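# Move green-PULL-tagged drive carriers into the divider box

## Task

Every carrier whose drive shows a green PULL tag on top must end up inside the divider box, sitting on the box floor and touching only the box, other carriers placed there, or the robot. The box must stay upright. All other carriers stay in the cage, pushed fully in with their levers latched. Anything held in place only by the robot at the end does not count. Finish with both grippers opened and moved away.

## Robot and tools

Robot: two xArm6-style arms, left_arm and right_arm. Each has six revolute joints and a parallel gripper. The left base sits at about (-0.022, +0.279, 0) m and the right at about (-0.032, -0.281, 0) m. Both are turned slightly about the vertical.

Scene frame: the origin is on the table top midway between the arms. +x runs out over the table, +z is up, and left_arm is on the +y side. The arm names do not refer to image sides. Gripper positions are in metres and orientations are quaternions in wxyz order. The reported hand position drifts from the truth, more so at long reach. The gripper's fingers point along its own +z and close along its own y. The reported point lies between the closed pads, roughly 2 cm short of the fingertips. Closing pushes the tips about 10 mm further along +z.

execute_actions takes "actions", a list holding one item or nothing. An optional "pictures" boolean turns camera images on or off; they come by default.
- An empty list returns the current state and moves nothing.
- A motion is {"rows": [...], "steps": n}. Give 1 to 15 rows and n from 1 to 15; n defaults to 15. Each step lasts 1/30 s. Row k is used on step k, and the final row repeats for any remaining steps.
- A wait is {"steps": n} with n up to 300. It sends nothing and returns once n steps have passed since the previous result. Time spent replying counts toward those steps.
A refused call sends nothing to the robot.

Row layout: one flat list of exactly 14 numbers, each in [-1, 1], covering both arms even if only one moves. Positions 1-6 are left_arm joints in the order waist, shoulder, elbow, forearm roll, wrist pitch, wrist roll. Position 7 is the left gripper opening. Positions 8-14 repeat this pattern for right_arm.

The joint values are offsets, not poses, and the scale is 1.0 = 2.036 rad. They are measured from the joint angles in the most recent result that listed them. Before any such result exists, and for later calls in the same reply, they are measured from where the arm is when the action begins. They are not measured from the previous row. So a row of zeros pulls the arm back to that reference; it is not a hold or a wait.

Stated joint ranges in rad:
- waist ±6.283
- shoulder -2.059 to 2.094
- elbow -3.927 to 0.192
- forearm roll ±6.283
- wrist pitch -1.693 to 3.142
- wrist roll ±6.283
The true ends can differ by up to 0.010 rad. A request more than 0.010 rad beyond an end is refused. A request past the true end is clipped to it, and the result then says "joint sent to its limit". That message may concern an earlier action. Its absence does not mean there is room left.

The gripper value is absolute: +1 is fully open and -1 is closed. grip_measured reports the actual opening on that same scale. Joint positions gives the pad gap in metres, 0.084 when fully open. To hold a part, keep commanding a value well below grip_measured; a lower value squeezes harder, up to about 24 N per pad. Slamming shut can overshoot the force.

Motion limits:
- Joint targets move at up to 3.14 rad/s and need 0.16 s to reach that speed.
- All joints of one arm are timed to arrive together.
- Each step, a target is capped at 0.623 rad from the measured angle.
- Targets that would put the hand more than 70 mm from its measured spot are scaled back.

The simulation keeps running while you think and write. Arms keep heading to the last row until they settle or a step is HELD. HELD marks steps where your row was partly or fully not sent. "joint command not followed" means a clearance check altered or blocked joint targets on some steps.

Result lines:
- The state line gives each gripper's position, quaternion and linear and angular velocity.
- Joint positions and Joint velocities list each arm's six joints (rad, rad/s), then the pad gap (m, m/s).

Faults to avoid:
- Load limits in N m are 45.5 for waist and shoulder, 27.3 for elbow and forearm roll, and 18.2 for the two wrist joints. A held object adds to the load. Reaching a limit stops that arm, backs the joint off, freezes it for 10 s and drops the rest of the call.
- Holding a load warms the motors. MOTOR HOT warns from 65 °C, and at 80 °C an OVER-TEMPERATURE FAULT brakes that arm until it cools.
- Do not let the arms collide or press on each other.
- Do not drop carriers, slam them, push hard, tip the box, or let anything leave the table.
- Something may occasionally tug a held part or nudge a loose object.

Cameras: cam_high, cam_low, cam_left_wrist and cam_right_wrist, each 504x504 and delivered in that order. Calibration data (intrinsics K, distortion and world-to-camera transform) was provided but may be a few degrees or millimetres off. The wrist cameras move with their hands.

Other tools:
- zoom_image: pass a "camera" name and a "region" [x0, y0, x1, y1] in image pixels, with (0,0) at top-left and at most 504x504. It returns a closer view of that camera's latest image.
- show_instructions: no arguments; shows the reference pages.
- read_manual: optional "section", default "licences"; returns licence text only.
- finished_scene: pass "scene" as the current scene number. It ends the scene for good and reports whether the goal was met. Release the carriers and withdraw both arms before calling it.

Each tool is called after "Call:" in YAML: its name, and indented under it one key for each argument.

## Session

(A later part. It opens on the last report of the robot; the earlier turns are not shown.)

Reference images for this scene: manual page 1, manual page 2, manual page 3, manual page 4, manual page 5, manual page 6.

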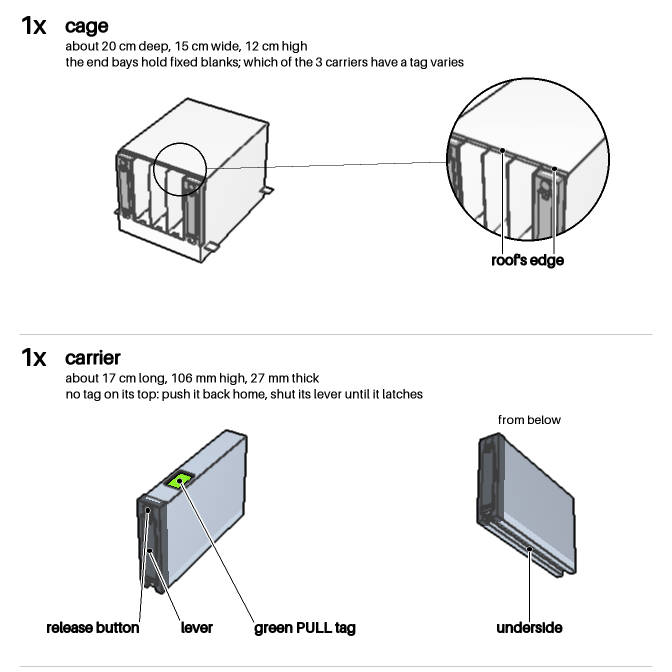

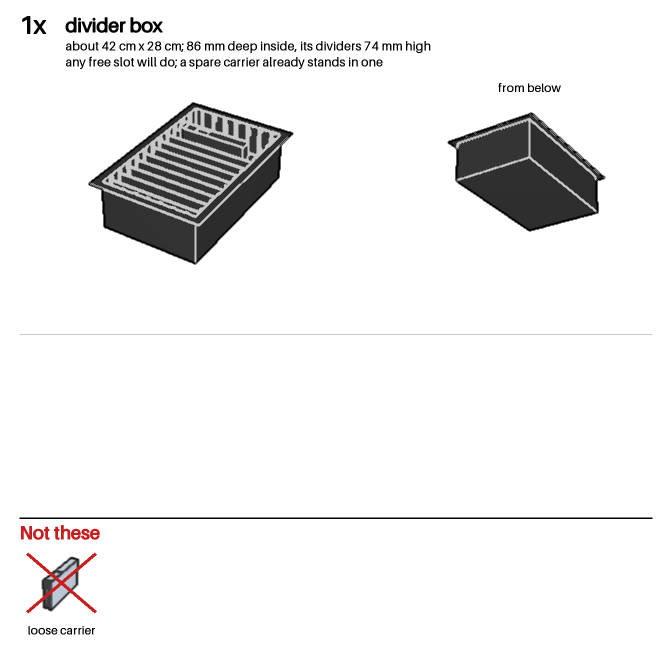

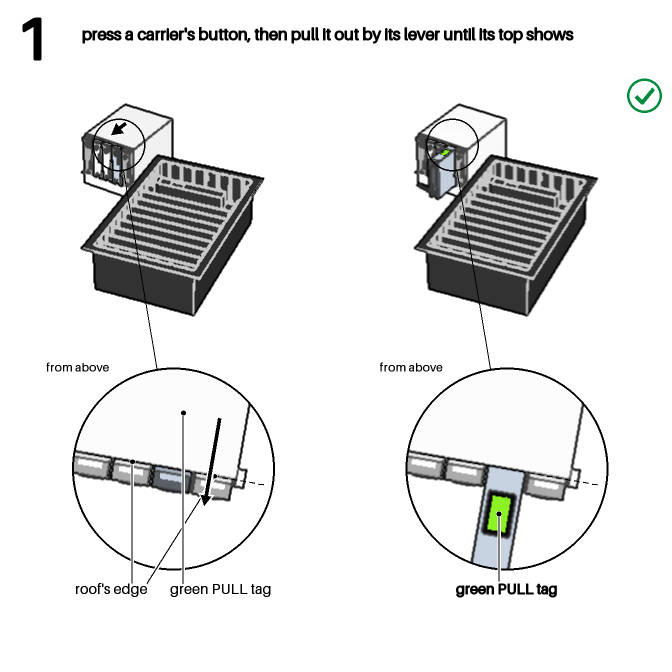

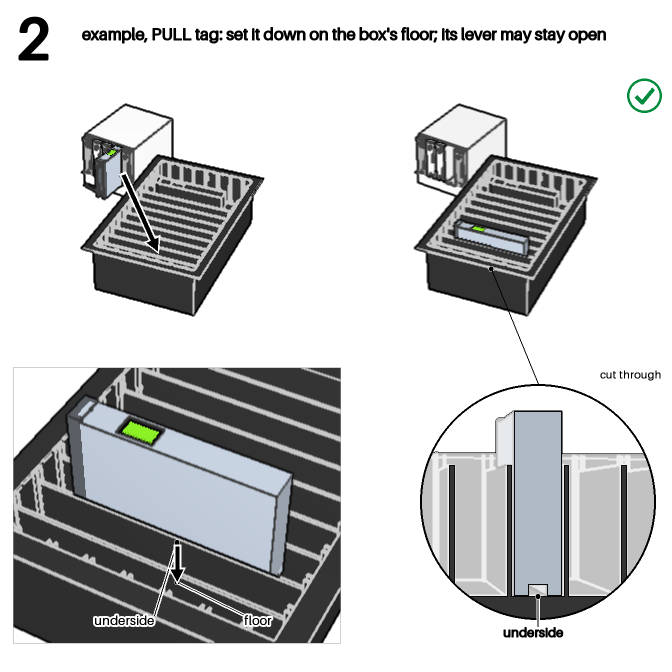

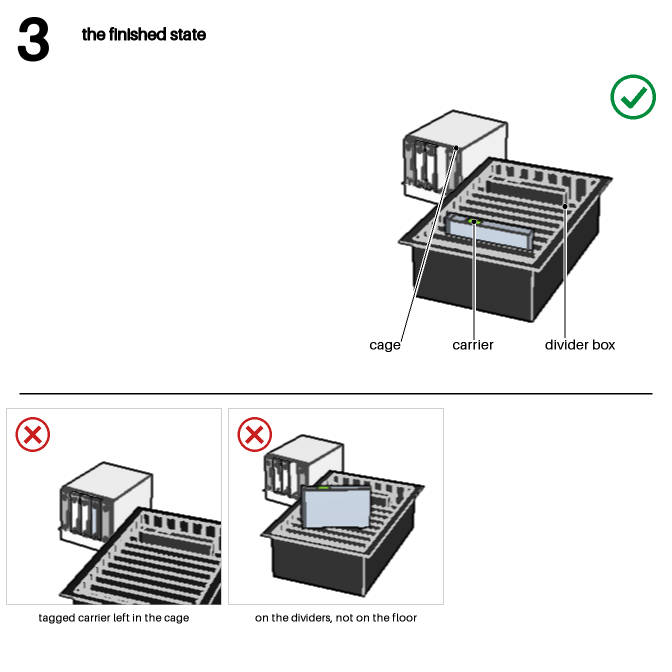

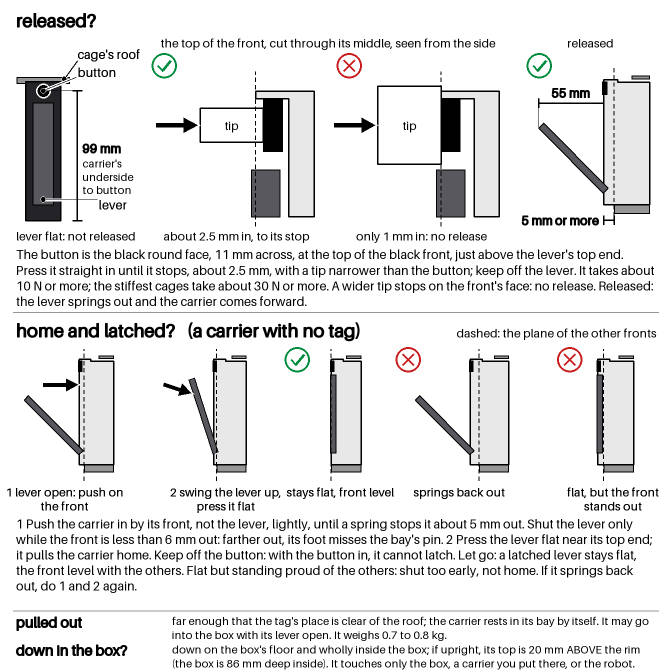

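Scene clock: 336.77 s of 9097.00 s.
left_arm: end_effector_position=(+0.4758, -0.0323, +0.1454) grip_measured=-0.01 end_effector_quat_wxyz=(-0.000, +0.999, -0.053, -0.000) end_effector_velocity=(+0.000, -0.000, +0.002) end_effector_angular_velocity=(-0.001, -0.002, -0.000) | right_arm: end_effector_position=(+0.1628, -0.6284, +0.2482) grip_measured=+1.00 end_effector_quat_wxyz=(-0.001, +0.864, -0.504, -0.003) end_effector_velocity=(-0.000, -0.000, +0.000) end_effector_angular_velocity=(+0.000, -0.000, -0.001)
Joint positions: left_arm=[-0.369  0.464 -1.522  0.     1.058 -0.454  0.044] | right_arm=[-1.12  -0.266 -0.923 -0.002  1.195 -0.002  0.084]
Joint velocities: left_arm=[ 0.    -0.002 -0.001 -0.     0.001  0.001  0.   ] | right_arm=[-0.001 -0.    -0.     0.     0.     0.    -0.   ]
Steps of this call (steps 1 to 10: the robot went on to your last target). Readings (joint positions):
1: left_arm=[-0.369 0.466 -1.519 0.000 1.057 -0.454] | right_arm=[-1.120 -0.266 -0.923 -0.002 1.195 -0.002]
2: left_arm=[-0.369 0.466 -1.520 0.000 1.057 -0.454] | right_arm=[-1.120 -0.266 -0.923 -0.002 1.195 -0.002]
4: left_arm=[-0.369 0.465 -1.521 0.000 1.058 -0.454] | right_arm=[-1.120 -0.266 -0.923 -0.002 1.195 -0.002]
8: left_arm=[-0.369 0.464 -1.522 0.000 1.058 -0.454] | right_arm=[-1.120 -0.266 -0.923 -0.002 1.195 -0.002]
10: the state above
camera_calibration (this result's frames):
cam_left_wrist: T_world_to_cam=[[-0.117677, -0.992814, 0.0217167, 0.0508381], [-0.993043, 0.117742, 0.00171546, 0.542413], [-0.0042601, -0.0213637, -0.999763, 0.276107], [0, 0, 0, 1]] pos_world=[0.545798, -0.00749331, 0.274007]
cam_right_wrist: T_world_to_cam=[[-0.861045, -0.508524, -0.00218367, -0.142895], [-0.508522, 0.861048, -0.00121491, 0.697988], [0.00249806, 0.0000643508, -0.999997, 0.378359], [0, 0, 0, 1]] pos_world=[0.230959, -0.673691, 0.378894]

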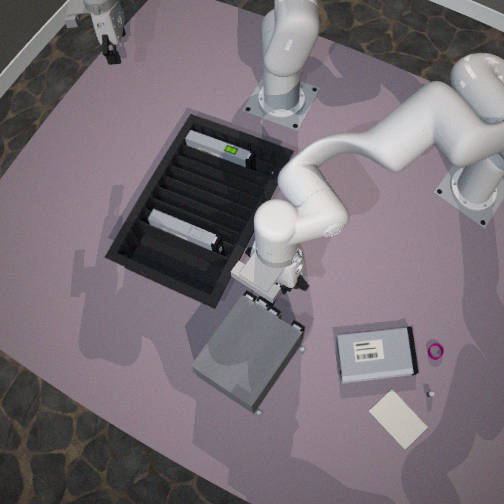

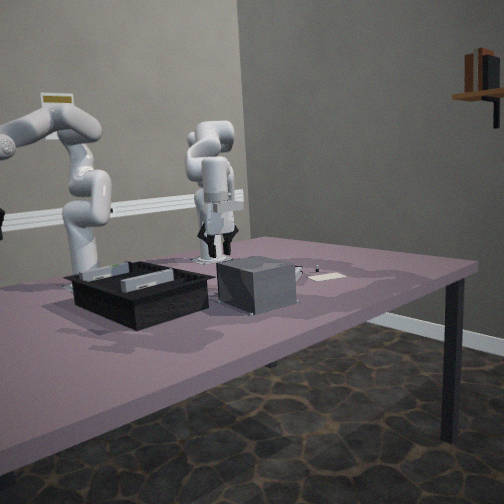

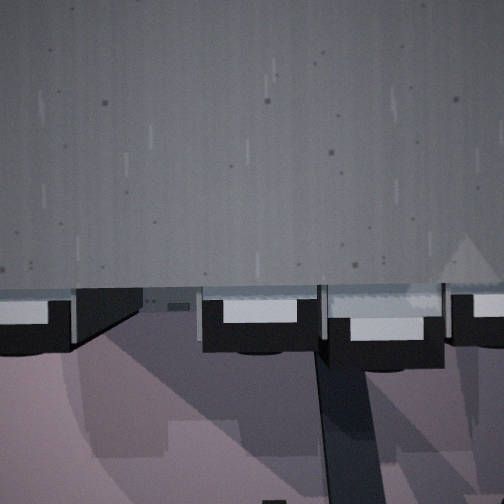

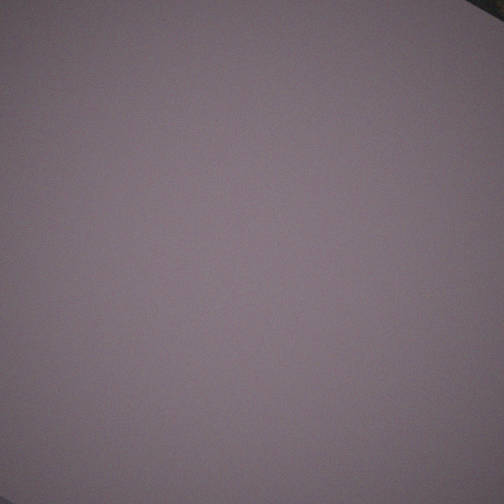

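Call:
execute_actions:
  actions:
    - {"rows":[[-0.04,-0.348,0.1,0,0,0.223,0,0,0,0,0,0,0,1]]}
  pictures: false

Call:
execute_actions:
  actions:
    - {"steps":25}
  pictures: false

Call:
execute_actions:
  actions:
    - {"rows":[[0,0,0.181,0,-0.706,0,0,0,0,0,0,0,0,1]]}
  pictures: false

Call:
execute_actions:
  actions:
    - {"steps":30}
  pictures: false

Call:
execute_actions:
  actions:
    - {"rows":[[0,0,0.3315,0,0,0,0,0,0,0,0,0,0,1]]}
  pictures: false

Call:
execute_actions:
  actions:
    - {"steps":30}
  pictures: false

Call:
execute_actions:
  actions:
    - {"rows":[[0,0.375,-0.152,0,-0.223,0,0,0,0,0,0,0,0,1]]}
  pictures: false

Call:
execute_actions:
  actions:
    - {"steps":30}

Scene clock: 345.20 s of 9097.00 s.
left_arm: end_effector_position=(+0.4503, -0.0437, +0.3005) grip_measured=-0.01 end_effector_quat_wxyz=(+0.049, +0.976, -0.183, +0.111) end_effector_velocity=(-0.097, +0.003, +0.363) end_effector_angular_velocity=(-0.238, -0.565, -0.585) | right_arm: end_effector_position=(+0.1628, -0.6284, +0.2482) grip_measured=+1.00 end_effector_quat_wxyz=(-0.001, +0.864, -0.504, -0.003) end_effector_velocity=(-0.000, -0.000, +0.000) end_effector_angular_velocity=(-0.000, +0.000, -0.001)
Joint positions: left_arm=[-0.41   0.121 -1.422  0.     1.058 -0.229  0.044] | right_arm=[-1.12  -0.266 -0.923 -0.002  1.195 -0.002  0.084]
Joint velocities: left_arm=[-0.091 -0.822  0.222 -0.    -0.001  0.508  0.   ] | right_arm=[-0.001 -0.     0.    -0.001 -0.     0.    -0.   ]
Steps of this call (steps 1 to 15: the robot went on to your last target; steps 16 to 90: nothing new was sent; then 4.93 s passed at rest; steps 91 to 105: all 15 steps of this action). Readings (joint positions):
91: left_arm=[-0.369 0.464 -1.522 0.000 1.058 -0.454] | right_arm=[-1.120 -0.266 -0.923 -0.002 1.195 -0.002]
92: left_arm=[-0.370 0.461 -1.520 0.000 1.058 -0.451] | right_arm=[-1.120 -0.266 -0.923 -0.002 1.195 -0.002]
94: left_arm=[-0.374 0.429 -1.502 0.001 1.059 -0.423] | right_arm=[-1.120 -0.266 -0.923 -0.002 1.195 -0.002]
98: left_arm=[-0.389 0.308 -1.476 0.000 1.057 -0.346] | right_arm=[-1.120 -0.266 -0.923 -0.002 1.195 -0.002]
105: the state above

Scene clock: 346.03 s of 9097.00 s.
left_arm: end_effector_position=(+0.3903, -0.0280, +0.4464) grip_measured=-0.01 end_effector_quat_wxyz=(+0.078, +0.919, -0.305, +0.236) end_effector_velocity=(-0.001, +0.000, +0.006) end_effector_angular_velocity=(-0.006, -0.011, -0.004) | right_arm: end_effector_position=(+0.1628, -0.6284, +0.2482) grip_measured=+1.00 end_effector_quat_wxyz=(-0.001, +0.864, -0.504, -0.003) end_effector_velocity=(+0.000, -0.000, +0.000) end_effector_angular_velocity=(-0.001, -0.000, +0.000)
Joint positions: left_arm=[-0.451 -0.243 -1.318  0.     1.058 -0.     0.044] | right_arm=[-1.12  -0.266 -0.923 -0.002  1.195 -0.002  0.084]
Joint velocities: left_arm=[-0.001 -0.009 -0.003 -0.    -0.     0.003  0.   ] | right_arm=[ 0.    -0.001 -0.    -0.    -0.    -0.     0.   ]
Steps of this call (steps 1 to 25: the robot went on to your last target). Readings (joint positions):
1: left_arm=[-0.413 0.093 -1.414 0.000 1.058 -0.212] | right_arm=[-1.120 -0.266 -0.923 -0.002 1.195 -0.002]
2: left_arm=[-0.416 0.066 -1.406 0.000 1.058 -0.194] | right_arm=[-1.120 -0.266 -0.923 -0.002 1.195 -0.002]
4: left_arm=[-0.422 0.011 -1.390 0.000 1.058 -0.160] | right_arm=[-1.120 -0.266 -0.923 -0.002 1.195 -0.002]
8: left_arm=[-0.435 -0.101 -1.359 0.000 1.058 -0.090] | right_arm=[-1.120 -0.266 -0.923 -0.002 1.195 -0.002]
25: the state above

Scene clock: 346.53 s of 9097.00 s.
left_arm: end_effector_position=(+0.4491, -0.0720, +0.4510) grip_measured=-0.01 end_effector_quat_wxyz=(+0.158, +0.821, -0.273, +0.476) end_effector_velocity=(+0.080, -0.060, +0.467) end_effector_angular_velocity=(-1.117, -1.496, -0.001) | right_arm: end_effector_position=(+0.1628, -0.6284, +0.2482) grip_measured=+1.00 end_effector_quat_wxyz=(-0.001, +0.864, -0.504, -0.003) end_effector_velocity=(+0.000, +0.000, -0.000) end_effector_angular_velocity=(+0.000, -0.000, -0.001)
Joint positions: left_arm=[-0.451 -0.242 -0.976  0.001  0.168 -0.     0.044] | right_arm=[-1.12  -0.266 -0.923 -0.002  1.195 -0.002  0.084]
Joint velocities: left_arm=[-0.    -0.032  0.062 -0.001 -1.897  0.     0.   ] | right_arm=[ 0.    -0.001  0.001  0.    -0.     0.001 -0.   ]
Steps of this call (steps 1 to 15: all 15 steps of this action). Readings (joint positions):
1: left_arm=[-0.451 -0.243 -1.318 0.000 1.058 -0.000] | right_arm=[-1.120 -0.266 -0.923 -0.002 1.195 -0.002]
2: left_arm=[-0.451 -0.244 -1.316 0.000 1.054 -0.000] | right_arm=[-1.120 -0.266 -0.923 -0.002 1.195 -0.002]
4: left_arm=[-0.451 -0.245 -1.295 0.000 1.012 -0.000] | right_arm=[-1.120 -0.266 -0.923 -0.002 1.195 -0.002]
8: left_arm=[-0.451 -0.244 -1.143 0.000 0.746 -0.000] | right_arm=[-1.120 -0.266 -0.923 -0.002 1.195 -0.002]
15: the state above

Scene clock: 347.53 s of 9097.00 s.
left_arm: end_effector_position=(+0.4441, -0.0684, +0.5777) grip_measured=-0.01 end_effector_quat_wxyz=(+0.223, +0.671, -0.223, +0.671) end_effector_velocity=(-0.000, +0.000, +0.001) end_effector_angular_velocity=(-0.002, -0.002, +0.000) | right_arm: end_effector_position=(+0.1628, -0.6284, +0.2482) grip_measured=+1.00 end_effector_quat_wxyz=(-0.001, +0.864, -0.504, -0.003) end_effector_velocity=(-0.001, +0.000, -0.001) end_effector_angular_velocity=(+0.002, +0.001, -0.002)
Joint positions: left_arm=[-0.451 -0.243 -0.949  0.    -0.379 -0.     0.044] | right_arm=[-1.12  -0.266 -0.923 -0.002  1.195 -0.002  0.084]
Joint velocities: left_arm=[ 0.    -0.002 -0.     0.    -0.001 -0.001  0.   ] | right_arm=[-0.001  0.     0.001 -0.     0.     0.001 -0.   ]
Steps of this call (steps 1 to 30: the robot went on to your last target). Readings (joint positions):
1: left_arm=[-0.451 -0.243 -0.974 0.000 0.107 -0.000] | right_arm=[-1.120 -0.266 -0.923 -0.002 1.195 -0.002]
2: left_arm=[-0.451 -0.243 -0.973 0.000 0.050 -0.000] | right_arm=[-1.120 -0.266 -0.923 -0.002 1.195 -0.002]
4: left_arm=[-0.451 -0.244 -0.969 0.000 -0.062 -0.000] | right_arm=[-1.120 -0.266 -0.923 -0.002 1.195 -0.002]
8: left_arm=[-0.451 -0.244 -0.956 0.000 -0.272 -0.000] | right_arm=[-1.120 -0.266 -0.923 -0.002 1.195 -0.002]
30: the state above
All arms were judged still, so your last target was given up. Only a new action makes them travel on or press farther. Fingers that are still opening or closing keep moving.

Scene clock: 348.03 s of 9097.00 s.
left_arm: end_effector_position=(+0.4290, -0.0571, +0.4050) grip_measured=-0.01 end_effector_quat_wxyz=(+0.188, +0.761, -0.253, +0.567) end_effector_velocity=(-0.081, +0.061, -0.388) end_effector_angular_velocity=(+0.398, +0.537, +0.001) | right_arm: end_effector_position=(+0.1628, -0.6284, +0.2482) grip_measured=+1.00 end_effector_quat_wxyz=(-0.001, +0.864, -0.504, -0.003) end_effector_velocity=(-0.000, -0.000, +0.000) end_effector_angular_velocity=(-0.001, +0.000, -0.001)
Joint positions: left_arm=[-0.451 -0.243 -0.659  0.    -0.379 -0.     0.044] | right_arm=[-1.12  -0.266 -0.923 -0.002  1.195 -0.002  0.084]
Joint velocities: left_arm=[ 0.    -0.002  0.671 -0.    -0.    -0.002 -0.   ] | right_arm=[-0.     0.    -0.001 -0.001  0.     0.001  0.   ]
Steps of this call (steps 1 to 15: all 15 steps of this action). Readings (joint positions):
1: left_arm=[-0.451 -0.243 -0.949 0.000 -0.379 -0.000] | right_arm=[-1.120 -0.266 -0.923 -0.002 1.195 -0.002]
2: left_arm=[-0.451 -0.243 -0.947 0.000 -0.379 -0.000] | right_arm=[-1.120 -0.266 -0.923 -0.002 1.195 -0.002]
4: left_arm=[-0.451 -0.246 -0.916 0.000 -0.380 -0.000] | right_arm=[-1.120 -0.266 -0.923 -0.002 1.195 -0.002]
8: left_arm=[-0.451 -0.242 -0.815 0.000 -0.379 -0.000] | right_arm=[-1.120 -0.266 -0.923 -0.002 1.195 -0.002]
15: the state above

Scene clock: 349.03 s of 9097.00 s.
left_arm: end_effector_position=(+0.3500, +0.0018, +0.1996) grip_measured=-0.01 end_effector_quat_wxyz=(+0.137, +0.855, -0.284, +0.412) end_effector_velocity=(-0.002, +0.001, -0.004) end_effector_angular_velocity=(+0.006, +0.007, -0.000) | right_arm: end_effector_position=(+0.1628, -0.6284, +0.2482) grip_measured=+1.00 end_effector_quat_wxyz=(-0.001, +0.864, -0.504, -0.003) end_effector_velocity=(+0.000, -0.000, +0.000) end_effector_angular_velocity=(+0.000, -0.002, -0.001)
Joint positions: left_arm=[-0.451 -0.243 -0.275  0.    -0.379 -0.     0.044] | right_arm=[-1.12  -0.266 -0.923 -0.002  1.195 -0.002  0.084]
Joint velocities: left_arm=[-0.     0.003  0.006  0.     0.001  0.    -0.   ] | right_arm=[-0.001 -0.    -0.001  0.002  0.     0.    -0.   ]
Steps of this call (steps 1 to 30: the robot went on to your last target). Readings (joint positions):
1: left_arm=[-0.451 -0.243 -0.636 0.000 -0.379 -0.000] | right_arm=[-1.120 -0.266 -0.923 -0.002 1.195 -0.002]
2: left_arm=[-0.451 -0.243 -0.614 0.000 -0.379 -0.000] | right_arm=[-1.120 -0.266 -0.923 -0.002 1.195 -0.002]
4: left_arm=[-0.451 -0.243 -0.569 0.000 -0.379 -0.000] | right_arm=[-1.120 -0.266 -0.923 -0.002 1.195 -0.002]
8: left_arm=[-0.451 -0.243 -0.479 0.000 -0.379 -0.000] | right_arm=[-1.120 -0.266 -0.923 -0.002 1.195 -0.002]
30: the state above

Scene clock: 349.53 s of 9097.00 s.
left_arm: end_effector_position=(+0.4013, -0.0365, +0.0952) grip_measured=-0.01 end_effector_quat_wxyz=(+0.139, +0.852, -0.283, +0.418) end_effector_velocity=(+0.035, -0.026, -0.338) end_effector_angular_velocity=(+0.076, +0.102, -0.000) | right_arm: end_effector_position=(+0.1628, -0.6284, +0.2482) grip_measured=+1.00 end_effector_quat_wxyz=(-0.001, +0.864, -0.504, -0.003) end_effector_velocity=(-0.000, -0.000, +0.001) end_effector_angular_velocity=(-0.002, -0.001, -0.001)
Joint positions: left_arm=[-0.451  0.36  -0.525  0.    -0.747 -0.     0.044] | right_arm=[-1.12  -0.266 -0.923 -0.002  1.195 -0.002  0.084]
Joint velocities: left_arm=[-0.     1.309 -0.484 -0.    -0.697  0.001 -0.   ] | right_arm=[-0.001 -0.002 -0.    -0.    -0.     0.    -0.   ]
Steps of this call (steps 1 to 15: all 15 steps of this action). Readings (joint positions):
1: left_arm=[-0.451 -0.243 -0.275 0.000 -0.379 -0.000] | right_arm=[-1.120 -0.266 -0.923 -0.002 1.195 -0.002]
2: left_arm=[-0.451 -0.240 -0.276 0.000 -0.382 -0.000] | right_arm=[-1.120 -0.266 -0.923 -0.002 1.195 -0.002]
4: left_arm=[-0.451 -0.202 -0.294 0.000 -0.413 -0.000] | right_arm=[-1.120 -0.266 -0.923 -0.002 1.195 -0.002]
8: left_arm=[-0.451 0.023 -0.403 0.000 -0.565 -0.000] | right_arm=[-1.120 -0.266 -0.923 -0.002 1.195 -0.002]
15: the state above

Scene clock: 350.53 s of 9097.00 s.
left_arm: end_effector_position=(+0.4036, -0.0382, +0.0532) grip_measured=-0.01 end_effector_quat_wxyz=(+0.137, +0.855, -0.284, +0.412) end_effector_velocity=(-0.000, +0.000, -0.001) end_effector_angular_velocity=(+0.001, +0.001, -0.000) | right_arm: end_effector_position=(+0.1628, -0.6284, +0.2482) grip_measured=+1.00 end_effector_quat_wxyz=(-0.001, +0.864, -0.504, -0.003) end_effector_velocity=(+0.000, +0.000, -0.000) end_effector_angular_velocity=(+0.001, -0.000, +0.002)
Joint positions: left_arm=[-0.451  0.52  -0.585  0.    -0.833 -0.     0.044] | right_arm=[-1.12  -0.266 -0.923 -0.002  1.195 -0.002  0.084]
Joint velocities: left_arm=[-0.     0.001  0.001  0.    -0.     0.     0.   ] | right_arm=[ 0.    -0.     0.     0.     0.    -0.002 -0.   ]
Steps of this call (steps 1 to 30: the robot went on to your last target). Readings (joint positions):
1: left_arm=[-0.451 0.402 -0.540 0.000 -0.769 -0.000] | right_arm=[-1.120 -0.266 -0.923 -0.002 1.195 -0.002]
2: left_arm=[-0.451 0.438 -0.553 0.000 -0.787 -0.000] | right_arm=[-1.120 -0.266 -0.923 -0.002 1.195 -0.002]
4: left_arm=[-0.451 0.485 -0.568 0.000 -0.811 -0.000] | right_arm=[-1.120 -0.266 -0.923 -0.002 1.195 -0.002]
8: left_arm=[-0.451 0.511 -0.581 0.000 -0.829 -0.000] | right_arm=[-1.120 -0.266 -0.923 -0.002 1.195 -0.002]
30: the state above
All arms were judged still, so your last target was given up. Only a new action makes them travel on or press farther. Fingers that are still opening or closing keep moving.
camera_calibration (this result's frames):
cam_left_wrist: T_world_to_cam=[[-0.617878, -0.786262, 0.00437369, 0.249138], [-0.493316, 0.383325, -0.780834, 0.321644], [0.612263, -0.484618, -0.624724, -0.102947], [0, 0, 0, 1]] pos_world=[0.375639, 0.0227035, 0.185747]
cam_right_wrist: T_world_to_cam=[[-0.861045, -0.508524, -0.00218374, -0.142895], [-0.508522, 0.861048, -0.00121489, 0.697988], [0.00249811, 0.0000644035, -0.999997, 0.378359], [0, 0, 0, 1]] pos_world=[0.230959, -0.673691, 0.378894]

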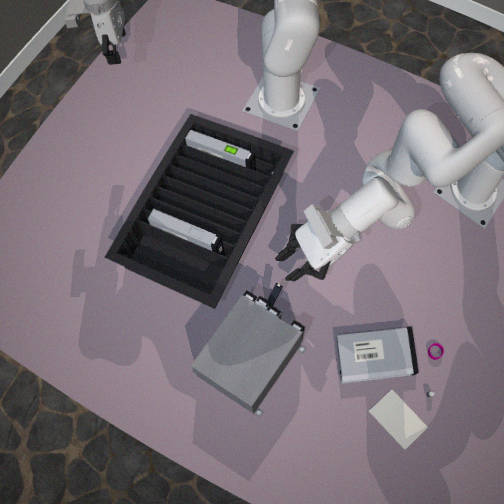

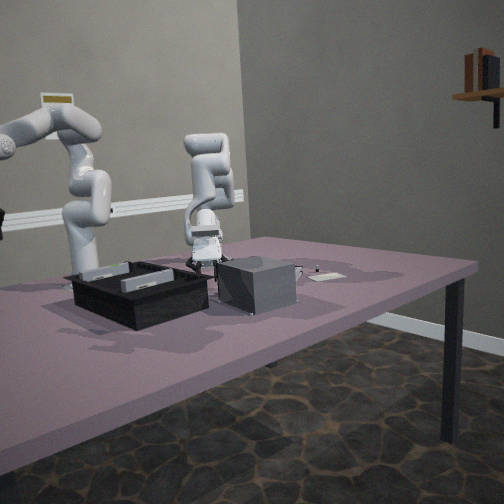

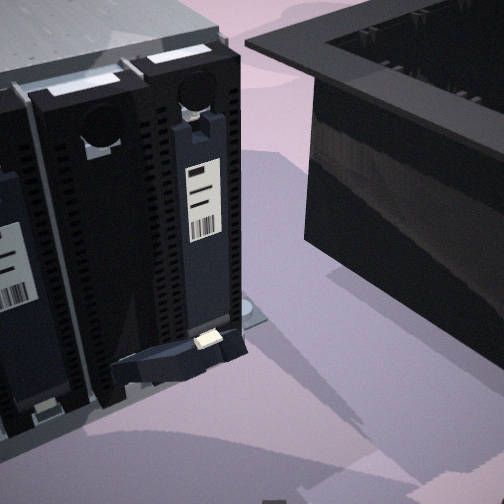

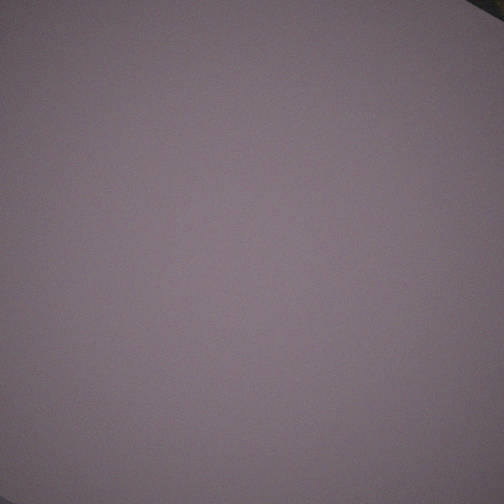

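Total: q1 +.0324, q2 +.0025, q3 −.125, q5 +.117.

Call:
execute_actions:
  actions:
    - {"rows":[[0.0044,0.0003,-0.0156,0,0.0146,0,0,0,0,0,0,0,0,1],[0.0044,0.0003,-0.0156,0,0.0146,0,0,0,0,0,0,0,0,1],[0.0087,0.0006,-0.031,0,0.029,0,0,0,0,0,0,0,0,1],[0.0087,0.0006,-0.031,0,0.029,0,0,0,0,0,0,0,0,1],[0.013,0.0009,-0.047,0,0.044,0,0,0,0,0,0,0,0,1],[0.013,0.0009,-0.047,0,0.044,0,0,0,0,0,0,0,0,1],[0.017,0.0012,-0.0625,0,0.0585,0,0,0,0,0,0,0,0,1],[0.017,0.0012,-0.0625,0,0.0585,0,0,0,0,0,0,0,0,1],[0.021,0.0016,-0.078,0,0.073,0,0,0,0,0,0,0,0,1],[0.021,0.0016,-0.078,0,0.073,0,0,0,0,0,0,0,0,1],[0.025,0.0019,-0.094,0,0.088,0,0,0,0,0,0,0,0,1],[0.025,0.0019,-0.094,0,0.088,0,0,0,0,0,0,0,0,1],[0.0288,0.0022,-0.109,0,0.102,0,0,0,0,0,0,0,0,1],[0.0288,0.0022,-0.109,0,0.102,0,0,0,0,0,0,0,0,1],[0.0324,0.0025,-0.125,0,0.117,0,0,0,0,0,0,0,0,1]]}
  pictures: false

Call:
execute_actions:
  actions:
    - {"steps":25}
  pictures: false

Call:
execute_actions:
  actions:
    - {"rows":[[-0.015,-0.045,0.083,0,-0.038,0,0,0,0,0,0,0,0,1]]}
  pictures: false

Call:
execute_actions:
  actions:
    - {"steps":12}

Scene clock: 358.13 s of 9097.00 s.
left_arm: end_effector_position=(+0.4654, -0.0501, +0.0757) grip_measured=-0.01 end_effector_quat_wxyz=(+0.128, +0.860, -0.264, +0.417) end_effector_velocity=(+0.157, -0.023, +0.067) end_effector_angular_velocity=(-0.002, -0.004, +0.117) | right_arm: end_effector_position=(+0.1628, -0.6284, +0.2482) grip_measured=+1.00 end_effector_quat_wxyz=(-0.001, +0.864, -0.504, -0.003) end_effector_velocity=(+0.000, +0.000, -0.000) end_effector_angular_velocity=(+0.001, -0.001, +0.001)
Joint positions: left_arm=[-0.404  0.524 -0.759  0.001 -0.668 -0.     0.044] | right_arm=[-1.12  -0.266 -0.923 -0.002  1.195 -0.002  0.084]
Joint velocities: left_arm=[ 0.116  0.016 -0.457 -0.     0.436  0.    -0.   ] | right_arm=[ 0.001 -0.     0.001  0.001 -0.    -0.001  0.   ]
Steps of this call (steps 1 to 90: nothing new was sent; then 4.10 s passed at rest; steps 91 to 105: all 15 steps of this action). Readings (joint positions):
91: left_arm=[-0.451 0.520 -0.585 0.000 -0.833 -0.000] | right_arm=[-1.120 -0.266 -0.923 -0.002 1.195 -0.002]
92: left_arm=[-0.450 0.520 -0.586 0.001 -0.830 -0.000] | right_arm=[-1.120 -0.266 -0.923 -0.002 1.195 -0.002]
94: left_arm=[-0.446 0.521 -0.600 0.001 -0.817 -0.000] | right_arm=[-1.120 -0.266 -0.923 -0.002 1.195 -0.002]
98: left_arm=[-0.432 0.521 -0.653 0.000 -0.769 -0.000] | right_arm=[-1.120 -0.266 -0.923 -0.002 1.195 -0.002]
105: the state above

Scene clock: 358.97 s of 9097.00 s.
left_arm: end_effector_position=(+0.4895, -0.0534, +0.0867) grip_measured=-0.02 end_effector_quat_wxyz=(+0.124, +0.863, -0.256, +0.418) end_effector_velocity=(+0.000, +0.001, -0.000) end_effector_angular_velocity=(+0.001, -0.000, +0.001) | right_arm: end_effector_position=(+0.1628, -0.6284, +0.2482) grip_measured=+1.00 end_effector_quat_wxyz=(-0.001, +0.864, -0.504, -0.003) end_effector_velocity=(-0.000, +0.000, -0.000) end_effector_angular_velocity=(+0.000, +0.000, -0.001)
Joint positions: left_arm=[-0.386  0.525 -0.831  0.001 -0.595 -0.     0.043] | right_arm=[-1.12  -0.266 -0.923 -0.002  1.195 -0.002  0.084]
Joint velocities: left_arm=[ 0.001  0.001 -0.    -0.001 -0.     0.001 -0.   ] | right_arm=[-0.    -0.     0.    -0.    -0.     0.001 -0.   ]
Steps of this call (steps 1 to 25: the robot went on to your last target). Readings (joint positions):
1: left_arm=[-0.400 0.524 -0.775 0.001 -0.653 -0.000] | right_arm=[-1.120 -0.266 -0.923 -0.002 1.195 -0.002]
2: left_arm=[-0.396 0.525 -0.790 0.001 -0.638 -0.000] | right_arm=[-1.120 -0.266 -0.923 -0.002 1.195 -0.002]
4: left_arm=[-0.390 0.525 -0.816 0.001 -0.616 -0.000] | right_arm=[-1.120 -0.266 -0.923 -0.002 1.195 -0.002]
8: left_arm=[-0.388 0.525 -0.828 0.001 -0.599 -0.000] | right_arm=[-1.120 -0.266 -0.923 -0.002 1.195 -0.002]
25: the state above

Scene clock: 359.47 s of 9097.00 s.
left_arm: end_effector_position=(+0.4441, -0.0434, +0.0913) grip_measured=-0.01 end_effector_quat_wxyz=(+0.130, +0.859, -0.268, +0.417) end_effector_velocity=(-0.013, +0.001, -0.006) end_effector_angular_velocity=(+0.008, +0.013, -0.013) | right_arm: end_effector_position=(+0.1628, -0.6284, +0.2482) grip_measured=+1.00 end_effector_quat_wxyz=(-0.001, +0.864, -0.504, -0.003) end_effector_velocity=(-0.000, -0.000, -0.000) end_effector_angular_velocity=(+0.000, +0.000, -0.000)
Joint positions: left_arm=[-0.415  0.434 -0.667  0.001 -0.672 -0.     0.044] | right_arm=[-1.12  -0.266 -0.923 -0.002  1.195 -0.002  0.084]
Joint velocities: left_arm=[-0.01  -0.01   0.033  0.003 -0.008 -0.002 -0.   ] | right_arm=[-0.001  0.     0.     0.    -0.    -0.     0.   ]
Steps of this call (steps 1 to 15: all 15 steps of this action). Readings (joint positions):
1: left_arm=[-0.386 0.525 -0.831 0.001 -0.595 -0.000] | right_arm=[-1.120 -0.266 -0.923 -0.002 1.195 -0.002]
2: left_arm=[-0.386 0.524 -0.829 0.001 -0.596 -0.000] | right_arm=[-1.120 -0.266 -0.923 -0.002 1.195 -0.002]
4: left_arm=[-0.389 0.505 -0.801 -0.001 -0.614 0.000] | right_arm=[-1.120 -0.266 -0.923 -0.002 1.195 -0.002]
8: left_arm=[-0.408 0.448 -0.700 -0.001 -0.660 0.000] | right_arm=[-1.120 -0.266 -0.923 -0.002 1.195 -0.002]
15: the state above

Scene clock: 359.87 s of 9097.00 s.
left_arm: end_effector_position=(+0.4424, -0.0433, +0.0904) grip_measured=-0.01 end_effector_quat_wxyz=(+0.130, +0.859, -0.269, +0.416) end_effector_velocity=(-0.001, +0.000, -0.001) end_effector_angular_velocity=(+0.001, +0.001, -0.001) | right_arm: end_effector_position=(+0.1628, -0.6284, +0.2482) grip_measured=+1.00 end_effector_quat_wxyz=(-0.001, +0.864, -0.504, -0.003) end_effector_velocity=(+0.000, +0.000, -0.000) end_effector_angular_velocity=(+0.001, +0.000, +0.000)
Joint positions: left_arm=[-0.417  0.433 -0.663  0.001 -0.672 -0.     0.044] | right_arm=[-1.12  -0.266 -0.923 -0.002  1.195 -0.002  0.084]
Joint velocities: left_arm=[-0.001 -0.     0.002  0.     0.     0.001  0.   ] | right_arm=[ 0.     0.001  0.    -0.     0.     0.    -0.   ]
Steps of this call (steps 1 to 12: the robot went on to your last target). Readings (joint positions):
1: left_arm=[-0.415 0.434 -0.666 0.001 -0.672 -0.000] | right_arm=[-1.120 -0.266 -0.923 -0.002 1.195 -0.002]
2: left_arm=[-0.416 0.434 -0.665 0.001 -0.672 -0.000] | right_arm=[-1.120 -0.266 -0.923 -0.002 1.195 -0.002]
4: left_arm=[-0.416 0.434 -0.664 0.001 -0.672 -0.000] | right_arm=[-1.120 -0.266 -0.923 -0.002 1.195 -0.002]
8: left_arm=[-0.416 0.434 -0.663 0.001 -0.672 -0.000] | right_arm=[-1.120 -0.266 -0.923 -0.002 1.195 -0.002]
12: the state above
camera_calibration (this result's frames):
cam_left_wrist: T_world_to_cam=[[-0.591361, -0.806397, 0.00398877, 0.256391], [-0.503197, 0.365139, -0.783241, 0.375608], [0.630146, -0.465186, -0.621706, -0.113289], [0, 0, 0, 1]] pos_world=[0.412013, 0.0169037, 0.222737]
cam_right_wrist: T_world_to_cam=[[-0.861045, -0.508524, -0.00218372, -0.142895], [-0.508522, 0.861048, -0.00121482, 0.697988], [0.00249805, 0.000064456, -0.999997, 0.378359], [0, 0, 0, 1]] pos_world=[0.230959, -0.673691, 0.378894]

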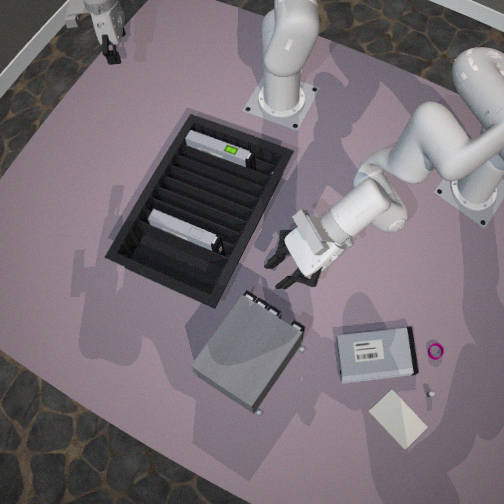

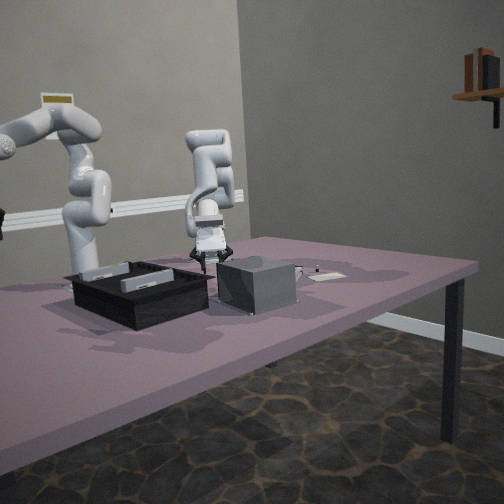

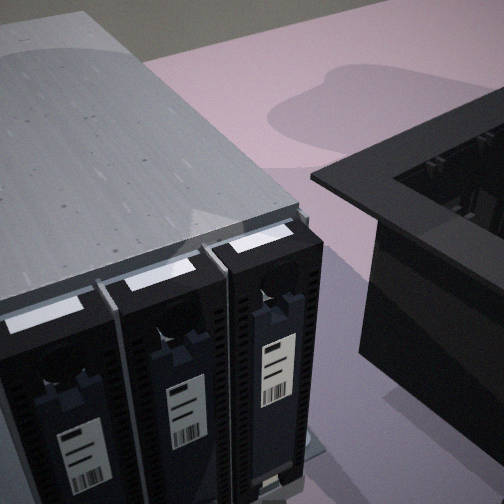

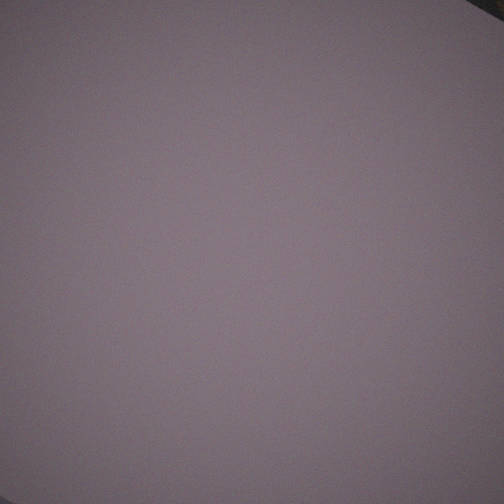

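Call:
execute_actions:
  actions:
    - {"rows":[[0,-0.3,0.19,0,0.11,0,0,0,0,0,0,0,0,1]]}
  pictures: false

Call:
execute_actions:
  actions:
    - {"steps":15}
  pictures: false

Call:
finished_scene:
  scene: 2

Scene clock: 363.83 s of 9097.00 s.
left_arm: end_effector_position=(+0.3701, +0.0070, +0.1817) grip_measured=-0.01 end_effector_quat_wxyz=(+0.130, +0.858, -0.269, +0.417) end_effector_velocity=(-0.113, +0.079, +0.065) end_effector_angular_velocity=(+0.006, +0.008, +0.001) | right_arm: end_effector_position=(+0.1628, -0.6284, +0.2482) grip_measured=+1.00 end_effector_quat_wxyz=(-0.001, +0.864, -0.504, -0.003) end_effector_velocity=(+0.000, +0.000, -0.000) end_effector_angular_velocity=(+0.000, +0.000, +0.001)
Joint positions: left_arm=[-0.417 -0.12  -0.313  0.001 -0.471 -0.     0.044] | right_arm=[-1.12  -0.266 -0.923 -0.002  1.195 -0.002  0.084]
Joint velocities: left_arm=[ 0.001 -0.717  0.464  0.     0.263  0.    -0.   ] | right_arm=[ 0.001  0.     0.     0.    -0.    -0.    -0.   ]
Steps of this call (steps 1 to 15: the robot went on to your last target; steps 16 to 90: nothing new was sent; then 0.47 s passed at rest; steps 91 to 105: all 15 steps of this action). Readings (joint positions):
91: left_arm=[-0.417 0.433 -0.662 0.001 -0.672 -0.000] | right_arm=[-1.120 -0.266 -0.923 -0.002 1.195 -0.002]
92: left_arm=[-0.417 0.431 -0.660 0.001 -0.671 -0.000] | right_arm=[-1.120 -0.266 -0.923 -0.002 1.195 -0.002]
94: left_arm=[-0.417 0.393 -0.634 0.001 -0.655 -0.000] | right_arm=[-1.120 -0.266 -0.923 -0.002 1.195 -0.002]
98: left_arm=[-0.417 0.195 -0.513 0.001 -0.586 -0.000] | right_arm=[-1.120 -0.266 -0.923 -0.002 1.195 -0.002]
105: the state above

Scene clock: 364.33 s of 9097.00 s.
left_arm: end_effector_position=(+0.3610, +0.0133, +0.1858) grip_measured=-0.01 end_effector_quat_wxyz=(+0.130, +0.859, -0.269, +0.416) end_effector_velocity=(-0.000, +0.000, +0.001) end_effector_angular_velocity=(-0.002, -0.001, +0.001) | right_arm: end_effector_position=(+0.1628, -0.6284, +0.2482) grip_measured=+1.00 end_effector_quat_wxyz=(-0.001, +0.864, -0.504, -0.003) end_effector_velocity=(+0.000, +0.000, +0.001) end_effector_angular_velocity=(-0.002, -0.001, -0.000)
Joint positions: left_arm=[-0.417 -0.176 -0.276  0.001 -0.448 -0.     0.044] | right_arm=[-1.12  -0.266 -0.923 -0.002  1.195 -0.002  0.084]
Joint velocities: left_arm=[ 0.    -0.005  0.002  0.     0.001 -0.001  0.   ] | right_arm=[ 0.001 -0.002  0.    -0.     0.     0.002 -0.   ]
Steps of this call (steps 1 to 15: the robot went on to your last target). Readings (joint positions):
1: left_arm=[-0.417 -0.139 -0.300 0.001 -0.464 -0.000] | right_arm=[-1.120 -0.266 -0.923 -0.002 1.195 -0.002]
2: left_arm=[-0.417 -0.152 -0.292 0.001 -0.459 -0.000] | right_arm=[-1.120 -0.266 -0.923 -0.002 1.195 -0.002]
4: left_arm=[-0.417 -0.165 -0.283 0.001 -0.453 -0.000] | right_arm=[-1.120 -0.266 -0.923 -0.002 1.195 -0.002]
8: left_arm=[-0.417 -0.173 -0.278 0.001 -0.449 -0.000] | right_arm=[-1.120 -0.266 -0.923 -0.002 1.195 -0.002]
15: the state above

The scene is finished: the task was done.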